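## Task

Take tube A (violet cap, sitting in RK C3) and weigh it: set it upright on the centre of the balance pan, close the balance door, then press PRINT. Afterwards seat tube A fully down in bore A4 of the dry block DB and close the balance door again. Seat tube B (red cap, sitting in RK A4) fully down in bore D3 of mixer MX. Press the mixer's START key and keep tube B in that bore until the green lamp on top of the mixer is off. Push the SP lever UP to its rearmost stop. Other people's tubes must stay seated in their bores and wells and must never be gripped; every station must remain upright and level on the bench mat; finish with the gripper open and the arm moved away.

## Robot and tools

Robot: one 7-joint arm with a two-finger parallel gripper. Every joint list, whether sent or returned, follows this order: waist, shoulder, elbow, forearm roll, upper arm roll, wrist pitch, wrist roll. Wrist pitch is reversed compared with the URDF, so its sign is flipped in everything you send and read. Its stated range is symmetric (-2.100 to 2.100), so the range is unchanged. Ranges by joint name, in rad: waist, upper arm roll, forearm roll and wrist roll -69.115 to 69.115; shoulder -2.250 to 2.250; elbow -2.580 to 2.580. A real end stop may sit up to 0.013 rad either side of these values.

Scene frame: the origin is on the table top directly under the arm base, +z is up, and +y points left when you face along +x. The base may be slightly tilted. Station layout: rack RK is closest to the base. Behind it, from left to right, stand balance BAL, dry block DB, spectrophotometer SP, mixer MX and magnet block MG. None of them is fastened, so they can slide or tip. Wells are named from a station's front: row A is the closest row and column 1 is on the left. The balance door is the top glass pane and opens by sliding away from the viewer. PRINT is the white key on the balance's sloped front, and the balance's green lamp lights if PRINT is pressed while the door is closed. START sits on the mixer's sloped front. If the shaking block is touched or held during a run, the run aborts and a red lamp comes on, so start the mixer again. Every placed tube must be pushed all the way to the bottom of its bore.

Row format: 9 numbers, each in [-1, 1]. The first 7 are joint offsets in the order above, and the last 2 are gripper position and gripper speed. You may append 7 optional stiffness scales (0 to 1), one per joint in the same order, making 16 numbers; each scale holds until you change it. Joint offsets are relative, not absolute. A value of 1.0 equals 0.9985 rad for waist, shoulder, upper arm roll and elbow, and 0.8765 rad for forearm roll, wrist pitch and wrist roll. Gripper position is absolute: +1 is fully open (85 mm), 0 is roughly 41 mm, about -0.8 brings the pads together, and -1 closes until something blocks the fingers. Gripper speed ranges from about 20 mm/s at -1, through 85 at 0, to 150 at +1. Closing drives the fingertips about 13 mm farther from the wrist, so allow that much clearance above a surface.

execute_actions(actions): a list of actions. Each action is a table of up to 15 rows, one row per 1/30 s step, and the last row repeats to fill all 15 steps. Offsets in every row of an action are measured from the joint angles at that action's start. For the first action of a call, that start is the last reported state. An action that drives a joint more than 0.013 rad beyond its range is refused. If the first action is refused, or any action is malformed, the whole call does nothing. An empty list only returns the current state and images. Each tick, the joint command cannot lead the measured angle by more than 0.304 rad (first four joints) or 0.266 rad (wrist joints), and it is scaled back if the gripper would move more than 70 mm. Large moves therefore take several actions.

move(target, speed, blocking): target is a single row whose offsets count from the Joint positions in the most recent result that reported them. speed is the top joint speed, 0.01 to 2 rad/s, default 0.5. Paths run between 0.5 and 10 s, every joint finishes at the same fraction of its path, and nothing slows for obstacles. With blocking=false the call returns after 0.5 s; further actions and moves are refused until a result shows the move has ended, so use wait or stop before sending more. The move line reports the outcome (done, off_target, moving, held, fault), limits=held or none, and the joint farthest from its target. wait(seconds, 0 to 10) keeps the last command in force. stop() brakes a running move, but the fingers keep moving. zoom_image(camera, region) enlarges [x0,y0,x1,y1] from cam_head_left, cam_head_right or cam_wrist (896x504 each); the region can be at most 504x504. finished_scene(scene) closes the current scene for good, so only call it when the goal is met and stable.

Reading results: Joint positions and Joint velocities (rad, rad/s); Joint targets, the angles currently being commanded; position_measured_pct, roughly 50 - 50 x finger position, which is 0 when open. If the fingers stop below about 90, they are holding or blocked on something. Near 90 the pads have closed on nothing or on a very thin object. Step readings marked HELD mean the command was held back that tick. Other lines: 'joint sent to its limit' means a joint reached its real end stop; 'joint command not followed' means the clearance check altered the command. MOTOR HOT appears from 60 °C, and an OVER-TEMPERATURE FAULT at 75 °C means the arm sags.

Gripping: to grasp, send position -1 and keep it there. For a gentle grip, open first and then close to slightly less than the object's width. To release, command a width larger than the object. Grip force is about 190-235 N per pad and cannot be set.

Avoid: contact torque reaching the load limits (46.9 N m for the first four joints, 29.5 N m for the wrist joints, including carried weight), which stops the arm for 10 s; fast or deep pushes into contact; dropping or slamming tubes; knocking anything off the table, which ends the scene; tipping or shifting stations; gripping or disturbing tubes that are not yours. Occasionally something may nudge a loose object.

Each tool is called after "Emit:" as a command line: name --argument value for each argument, lists and objects as JSON in quotes; but a table of rows of numbers goes row by row, as --pt "numbers of a row", without its own name.

## Session

Emit:
execute_actions --actions '[]'

Scene clock: 0.00 s.
position_measured_pct=0.0
Joint names: [waist, shoulder, elbow, forearm roll, upper arm roll, wrist pitch, wrist roll]
Joint positions: [-0.461  0.79   1.232 -0.179 -0.476 -1.823  3.242]
Joint velocities: [ 0.001  0.002  0.    -0.001 -0.    -0.001  0.001]
Joint targets: [-0.461 0.790 1.232 -0.179 -0.476 -1.823 3.242]
Joint stiffness scale: [1. 1. 1. 1. 1. 1. 1.]

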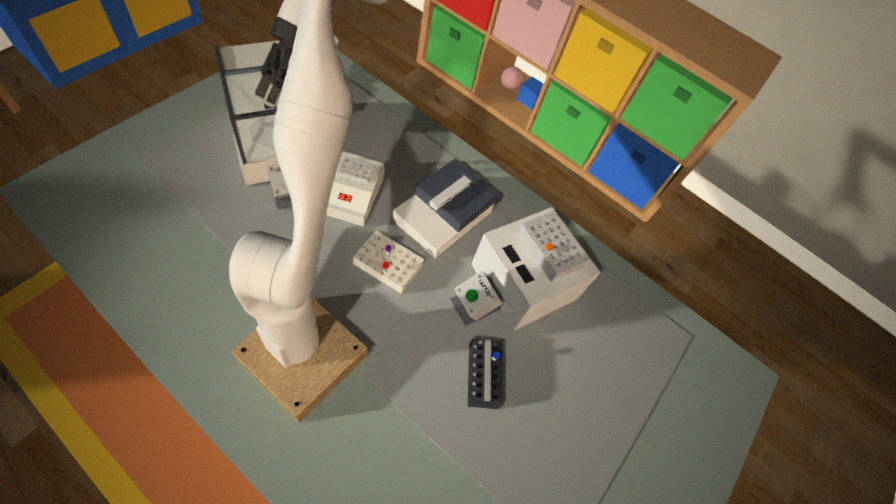

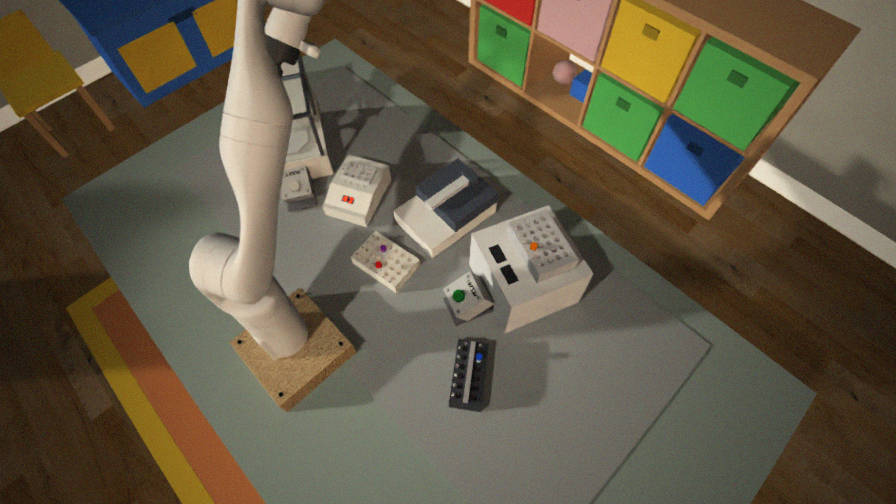

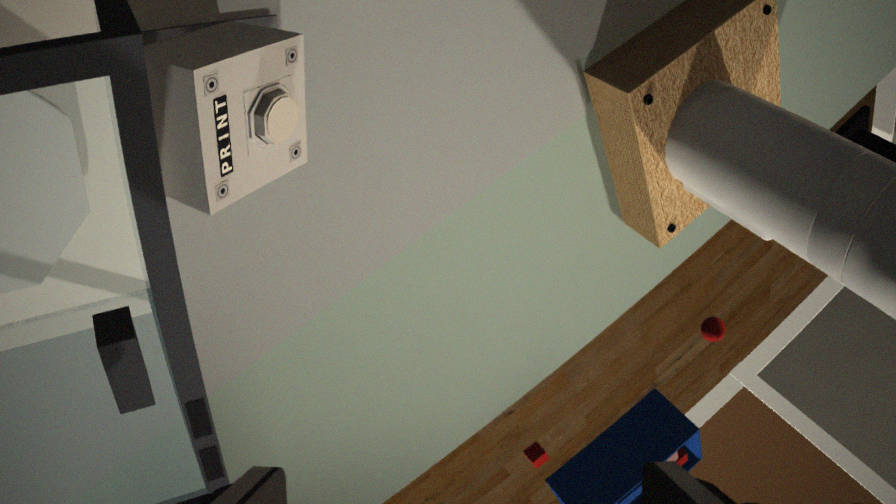

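Emit:
move --target '[0,-0.49,0.068,0,0,0,0.8,1,0]' --speed 1

Emit:
move --target '[0.46,0,0,0.204,0.477,0.322,0.877,1,0]' --speed 1

Scene clock: 16.13 s.
position_measured_pct=0.0
Joint names: [waist, shoulder, elbow, forearm roll, upper arm roll, wrist pitch, wrist roll]
Joint positions: [-0.461  0.303  1.295 -0.179 -0.476 -1.823  3.934]
Joint velocities: [ 0.001 -0.001 -0.     0.001  0.     0.    -0.   ]
Joint targets: [-0.461 0.301 1.300 -0.179 -0.476 -1.823 3.943]
Joint stiffness scale: [1. 1. 1. 1. 1. 1. 1.]
move: done; limits=none; farthest joint: the wrist roll, 0.009 radians from its target (0.701 radians at the start)

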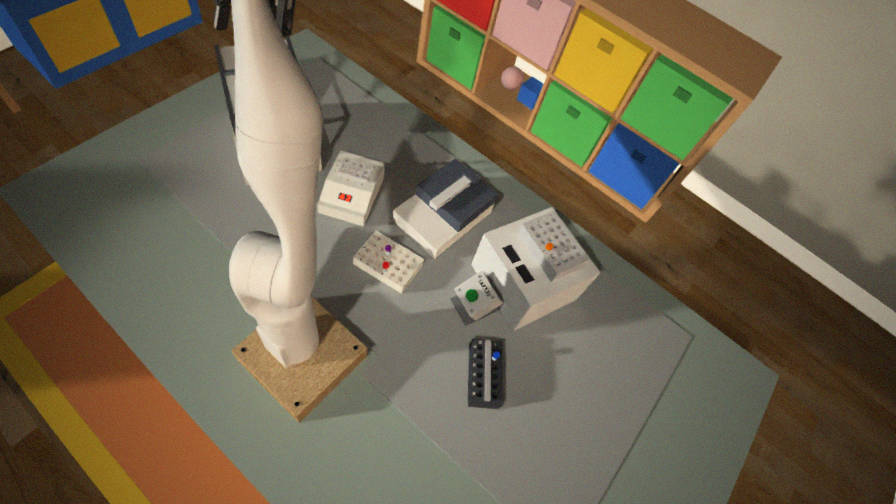

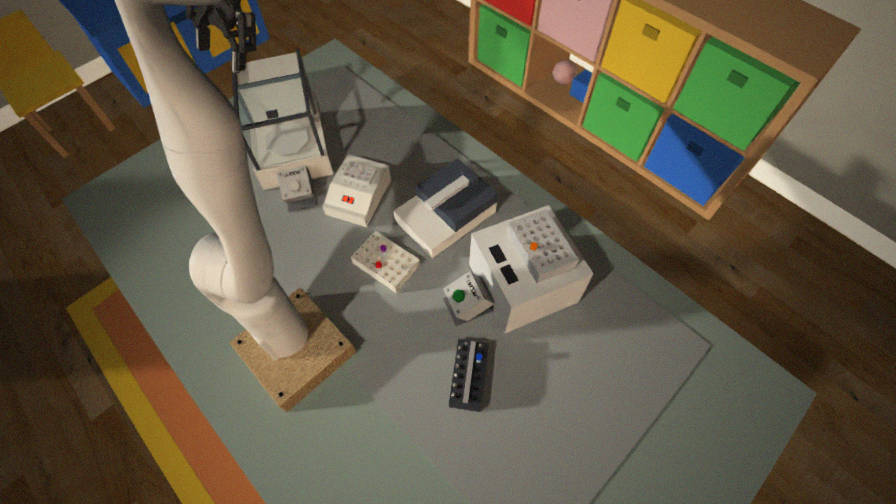

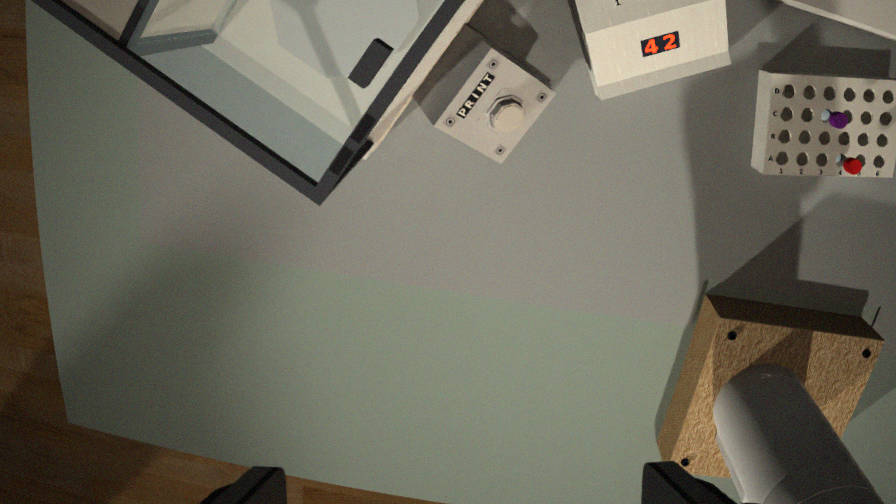

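Scene clock: 17.67 s.
position_measured_pct=0.0
Joint names: [waist, shoulder, elbow, forearm roll, upper arm roll, wrist pitch, wrist roll]
Joint positions: [-0.004  0.303  1.295 -0.005 -0.002 -1.546  4.694]
Joint velocities: [ 0.002 -0.001  0.    -0.     0.001 -0.001 -0.   ]
Joint targets: [-0.001 0.303 1.295 -0.000 0.001 -1.541 4.703]
Joint stiffness scale: [1. 1. 1. 1. 1. 1. 1.]
move: done; limits=none; farthest joint: the wrist roll, 0.009 radians from its target (0.769 radians at the start)

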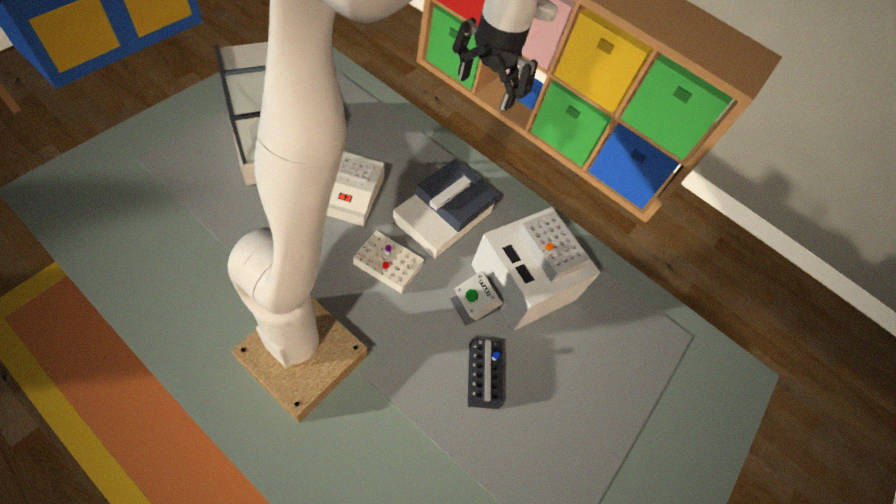

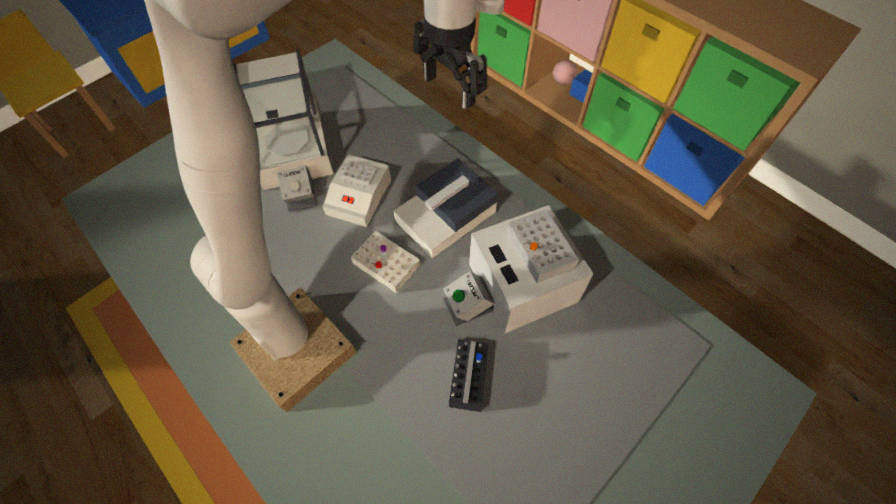

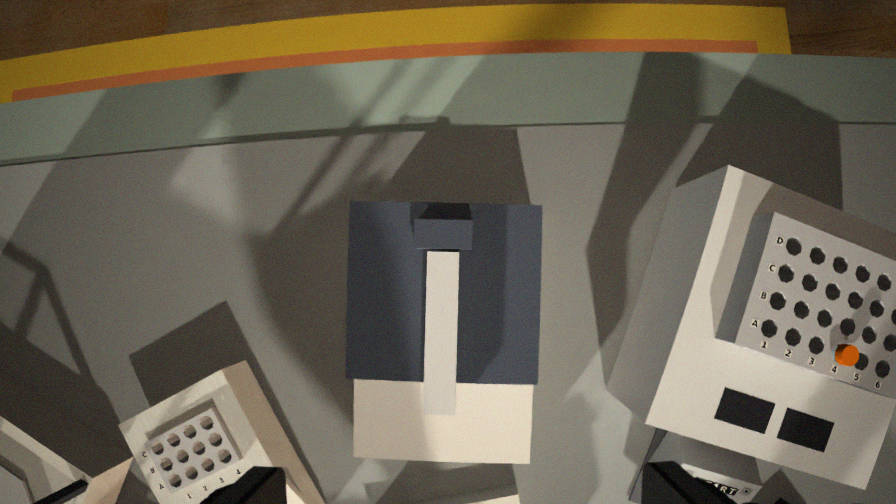

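Emit:
move --target '[-0.8,0,0,0,0,0,0.025,1,0]' --speed 1

Scene clock: 24.80 s.
position_measured_pct=0.0
Joint names: [waist, shoulder, elbow, forearm roll, upper arm roll, wrist pitch, wrist roll]
Joint positions: [-0.8    0.303  1.295 -0.005 -0.002 -1.546  4.707]
Joint velocities: [-0.002 -0.    -0.001 -0.    -0.001 -0.    -0.001]
Joint targets: [-0.803 0.303 1.295 -0.005 -0.002 -1.546 4.716]
Joint stiffness scale: [1. 1. 1. 1. 1. 1. 1.]
move: done; limits=none; farthest joint: the wrist roll, 0.009 radians from its target (0.022 radians at the start)

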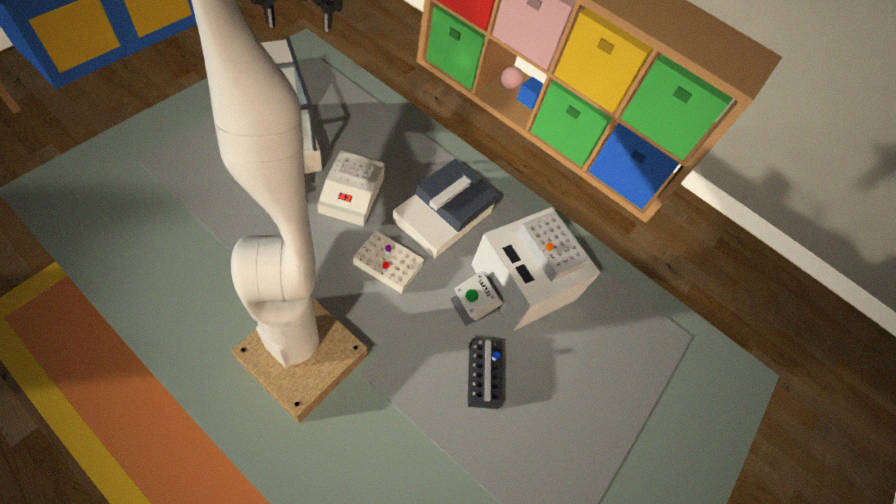

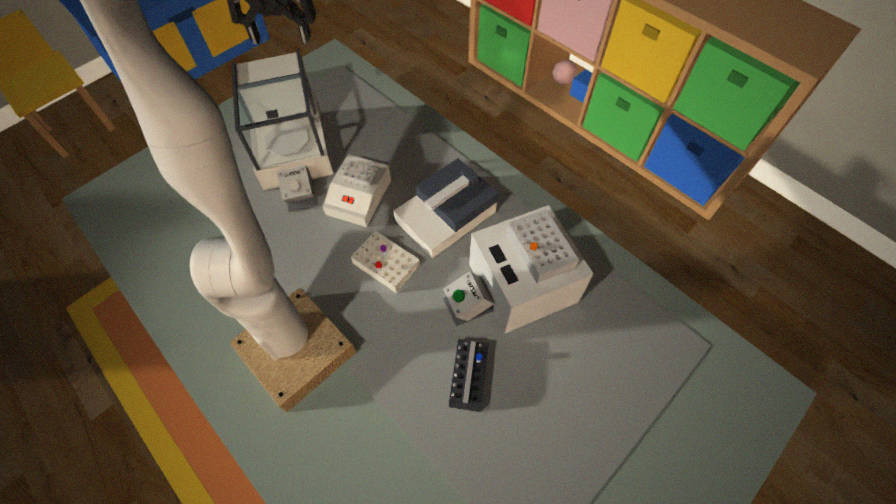

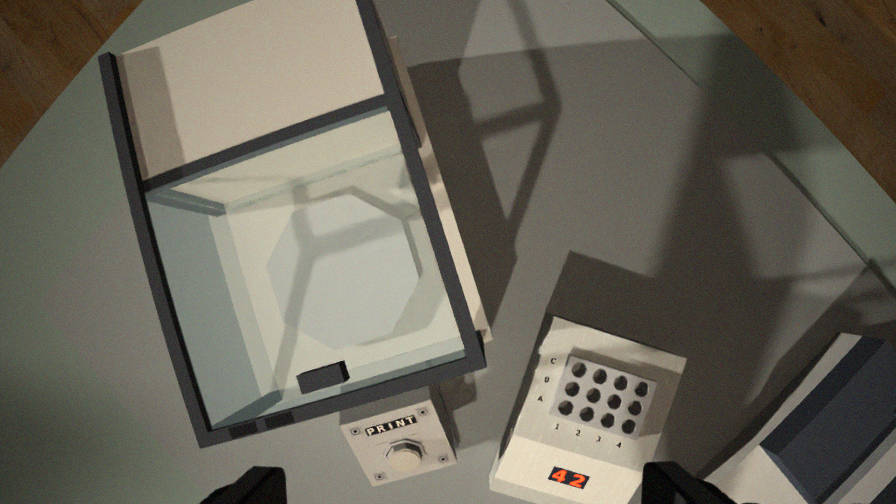

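Emit:
move --target '[-0.2,0,0,0,0,0,0.01,-1,1]' --speed 1

Scene clock: 35.13 s.
position_measured_pct=91.7
Joint names: [waist, shoulder, elbow, forearm roll, upper arm roll, wrist pitch, wrist roll]
Joint positions: [-0.997  0.303  1.295 -0.005 -0.002 -1.546  4.707]
Joint velocities: [-0.002  0.    -0.     0.    -0.    -0.     0.001]
Joint targets: [-1.000 0.303 1.295 -0.005 -0.002 -1.546 4.716]
Joint stiffness scale: [1. 1. 1. 1. 1. 1. 1.]
move: done; limits=none; farthest joint: the wrist roll, 0.009 radians from its target (0.009 radians at the start)

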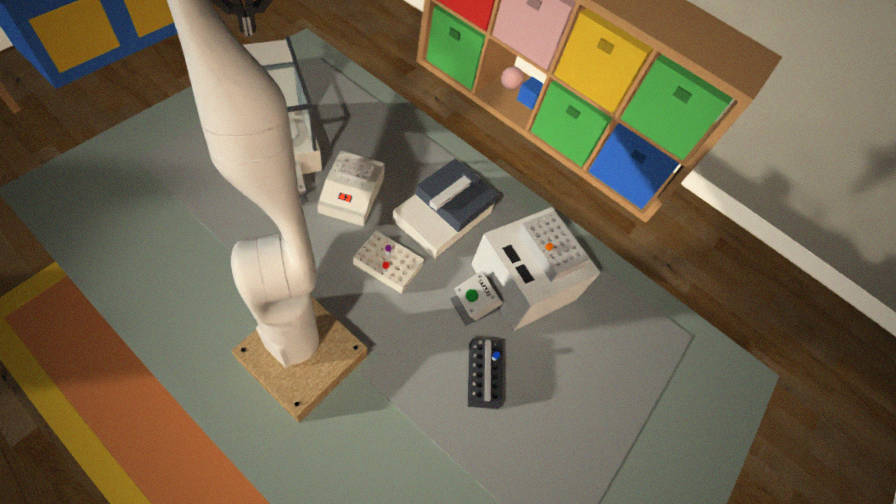

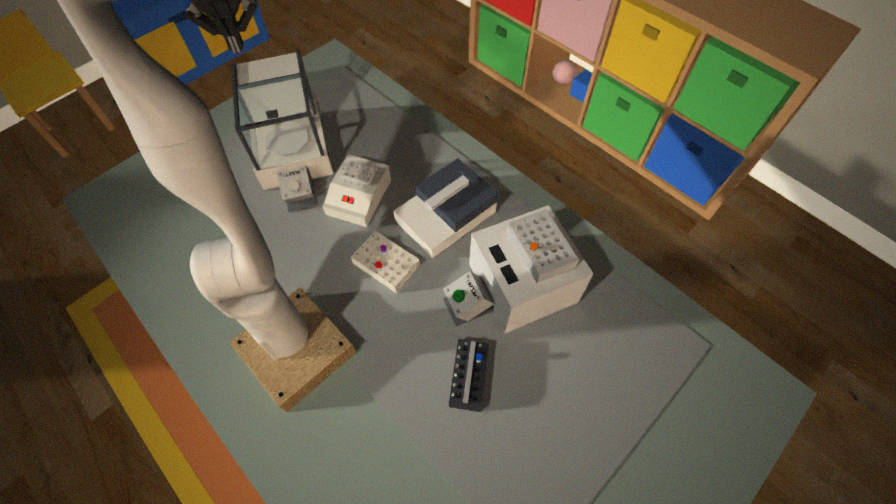

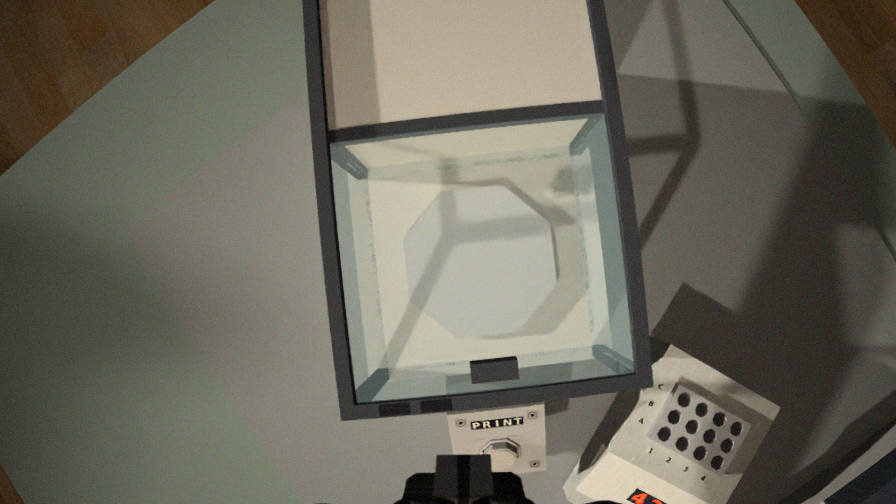

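Emit:
move --target '[0.045,0.024,0.445,0,0,0.538,0,-1,1]' --speed 0.6

Scene clock: 50.60 s.
position_measured_pct=91.7
Joint names: [waist, shoulder, elbow, forearm roll, upper arm roll, wrist pitch, wrist roll]
Joint positions: [-0.955  0.325  1.734 -0.005 -0.002 -1.08   4.707]
Joint velocities: [0.    0.    0.001 0.001 0.    0.    0.   ]
Joint targets: [-0.952 0.327 1.739 -0.005 -0.002 -1.075 4.707]
Joint stiffness scale: [1. 1. 1. 1. 1. 1. 1.]
move: done; limits=none; farthest joint: the elbow, 0.005 radians from its target (0.445 radians at the start)

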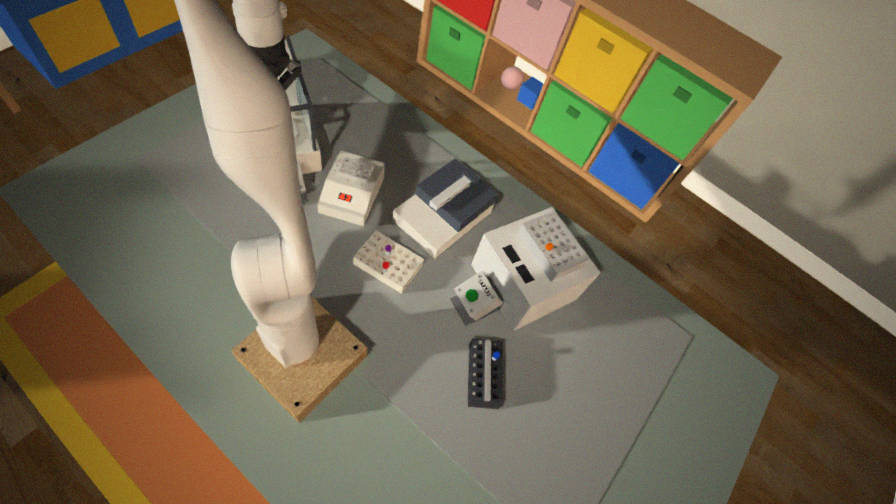

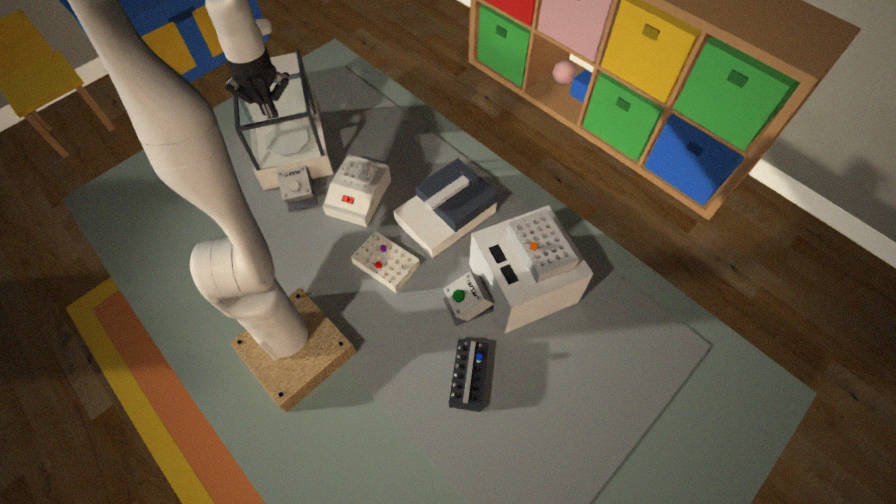

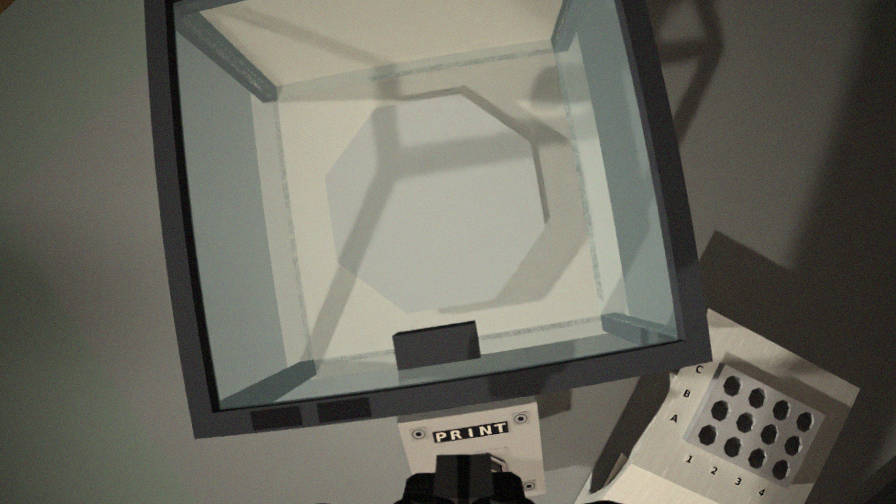

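Emit:
move --target '[-0.017,0.092,-0.085,0,0,0.012,0.135,0,1]' --speed 0.3

Emit:
zoom_image --camera "cam_head_right" --region '[200,30,360,150]'

Scene clock: 66.63 s.
position_measured_pct=50.0
Joint names: [waist, shoulder, elbow, forearm roll, upper arm roll, wrist pitch, wrist roll]
Joint positions: [-0.969  0.414  1.654 -0.005 -0.002 -1.074  4.817]
Joint velocities: [ 0.     0.003 -0.     0.    -0.001  0.     0.001]
Joint targets: [-0.972 0.417 1.649 -0.005 -0.002 -1.069 4.825]
Joint stiffness scale: [1. 1. 1. 1. 1. 1. 1.]
move: done; limits=none; farthest joint: the wrist roll, 0.009 radians from its target (0.118 radians at the start)

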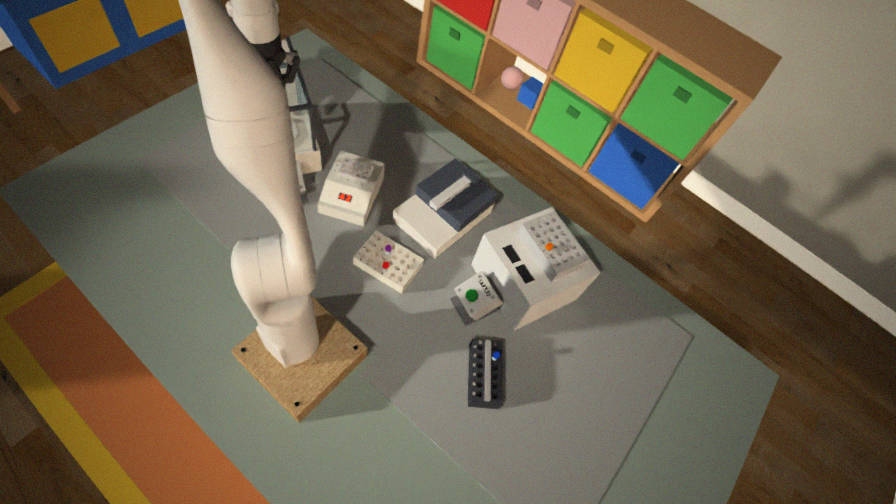

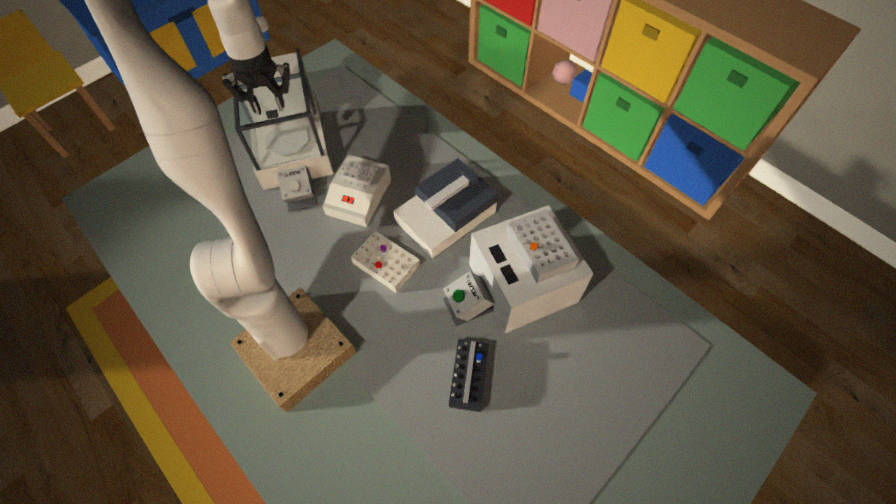

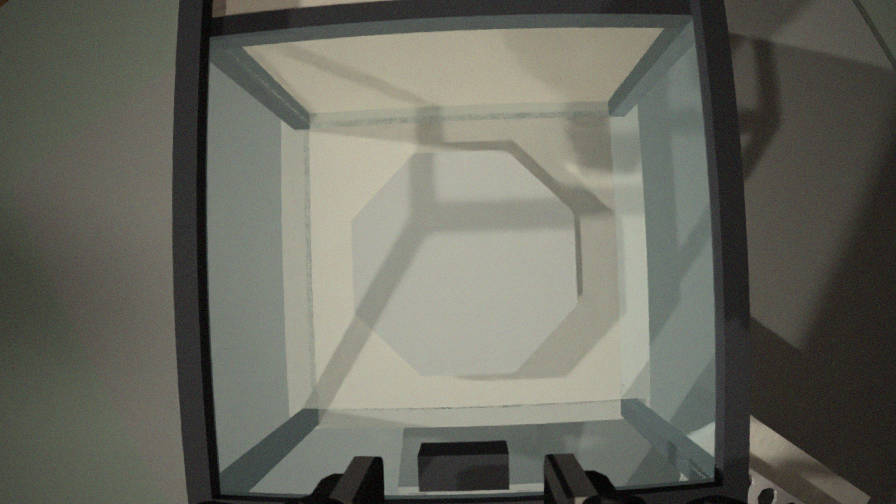

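Region (200, 30, 360, 150) of cam_head_right's 896x504 image, scaled by 3.150, with more detail than that image has; it fills the top 378 rows of this view, and the rest is white.

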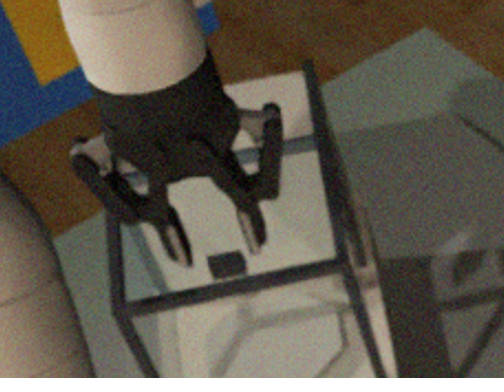

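Emit:
move --target '[0,0.030,0,0,0,0.038,0,0,1]' --speed 0.1

Emit:
move --target '[0,0,0,0,0,0,0,-0.4,0]'

Emit:
zoom_image --camera "cam_head_right" --region '[200,30,360,150]'

Scene clock: 76.00 s.
position_measured_pct=50.0
Joint names: [waist, shoulder, elbow, forearm roll, upper arm roll, wrist pitch, wrist roll]
Joint positions: [-0.969  0.442  1.654 -0.005 -0.002 -1.046  4.817]
Joint velocities: [-0.001  0.001 -0.    -0.     0.    -0.     0.   ]
Joint targets: [-0.969 0.444 1.654 -0.005 -0.002 -1.041 4.817]
Joint stiffness scale: [1. 1. 1. 1. 1. 1. 1.]
move: done; limits=none; farthest joint: the wrist pitch, 0.006 radians from its target (0.034 radians at the start)

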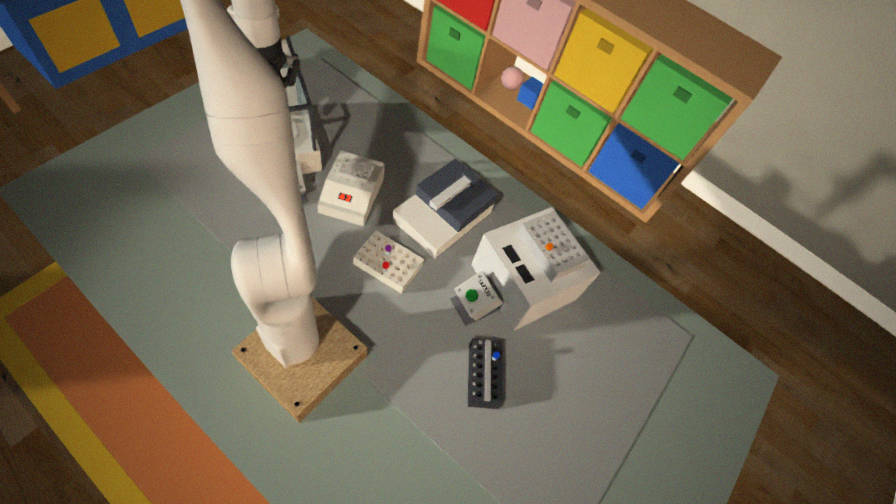

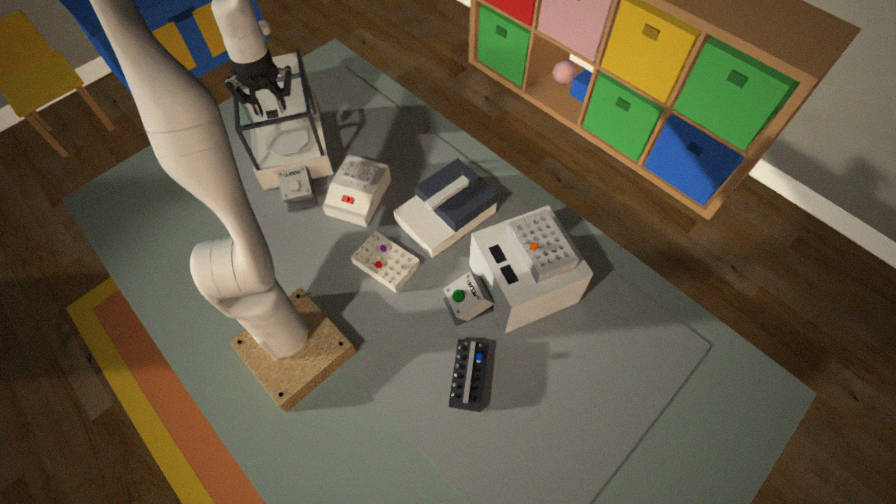

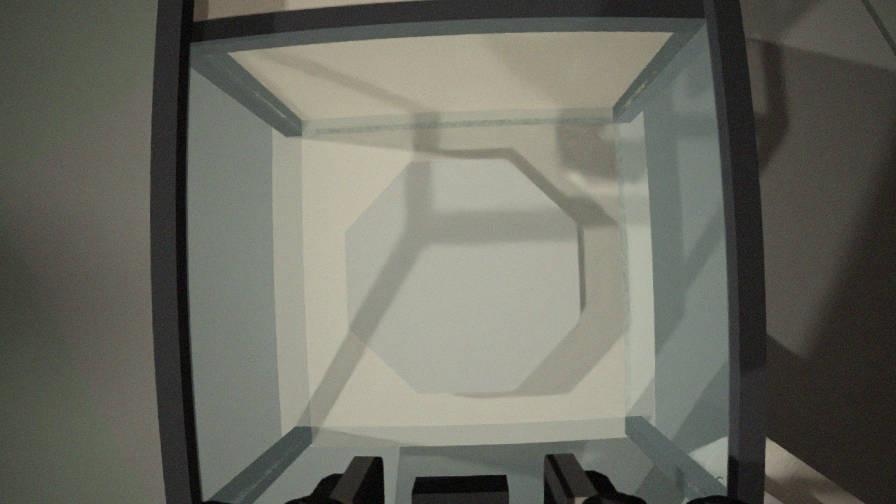

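Scene clock: 76.50 s.
position_measured_pct=67.9
Joint names: [waist, shoulder, elbow, forearm roll, upper arm roll, wrist pitch, wrist roll]
Joint positions: [-0.97   0.442  1.654 -0.005 -0.002 -1.046  4.817]
Joint velocities: [ 0.001  0.001 -0.    -0.001 -0.     0.     0.   ]
Joint targets: [-0.969 0.442 1.654 -0.005 -0.002 -1.046 4.817]
Joint stiffness scale: [1. 1. 1. 1. 1. 1. 1.]
move: done; limits=none; farthest joint: the waist, 0.001 radians from its target (0.000 radians at the start)

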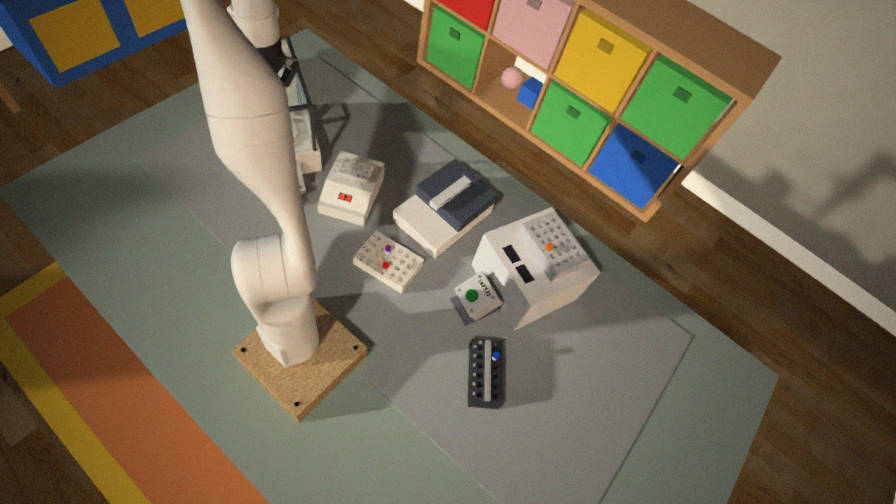

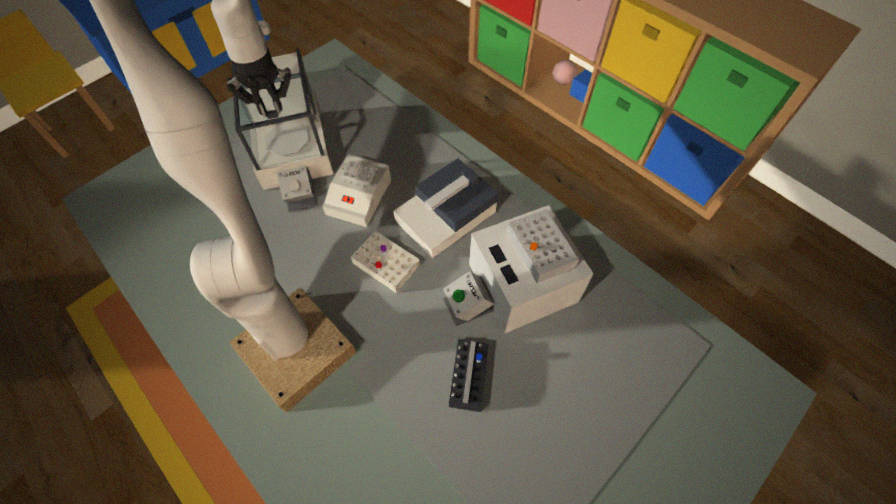

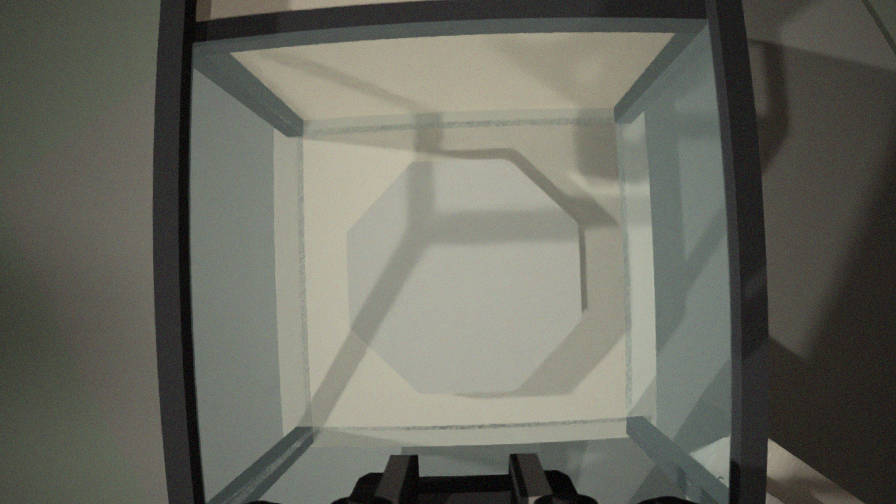

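Region (200, 30, 360, 150) of cam_head_right's 896x504 image, scaled by 3.150, with more detail than that image has; it fills the top 378 rows of this view, and the rest is white.

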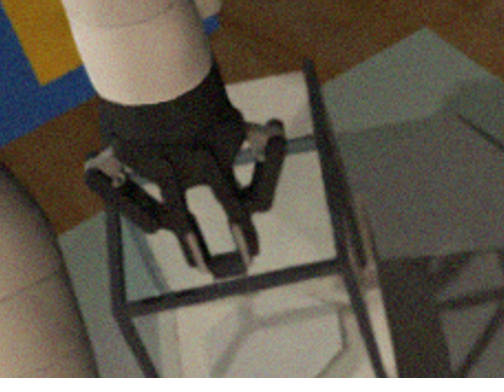

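Emit:
move --target '[-0.017,0.129,-0.224,0,0,-0.111,-0.026,-0.4,0]' --speed 0.15

Scene clock: 83.50 s.
position_measured_pct=67.9
Joint names: [waist, shoulder, elbow, forearm roll, upper arm roll, wrist pitch, wrist roll]
Joint positions: [-0.983  0.566  1.434 -0.005 -0.002 -1.14   4.803]
Joint velocities: [-0.001  0.002 -0.001 -0.001 -0.    -0.001  0.   ]
Joint targets: [-0.987 0.571 1.430 -0.005 -0.002 -1.144 4.794]
Joint stiffness scale: [1. 1. 1. 1. 1. 1. 1.]
move: done; limits=none; farthest joint: the wrist roll, 0.008 radians from its target (0.022 radians at the start)

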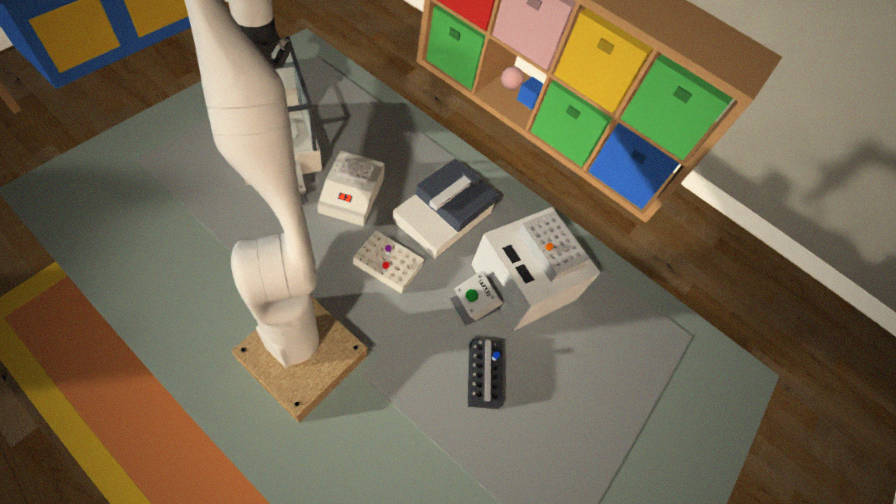

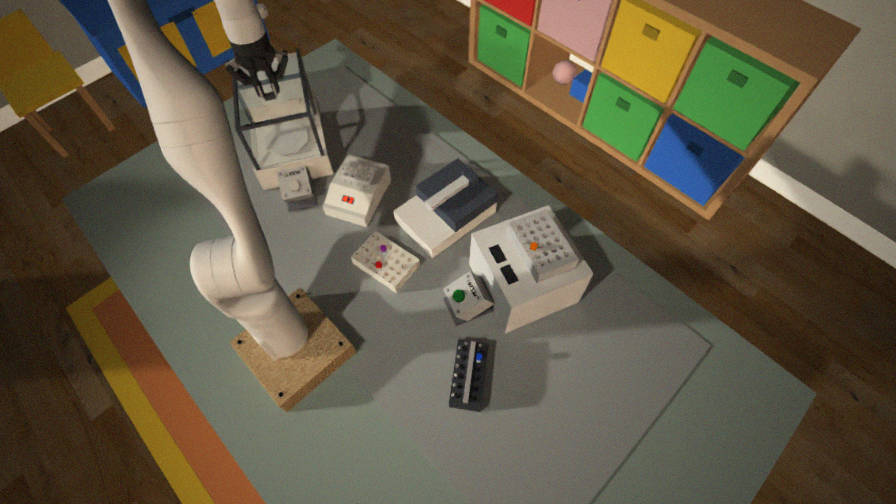

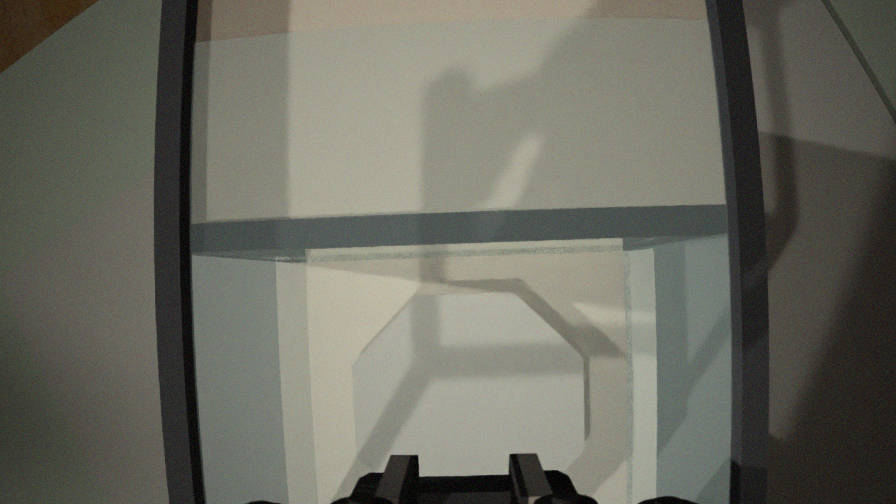

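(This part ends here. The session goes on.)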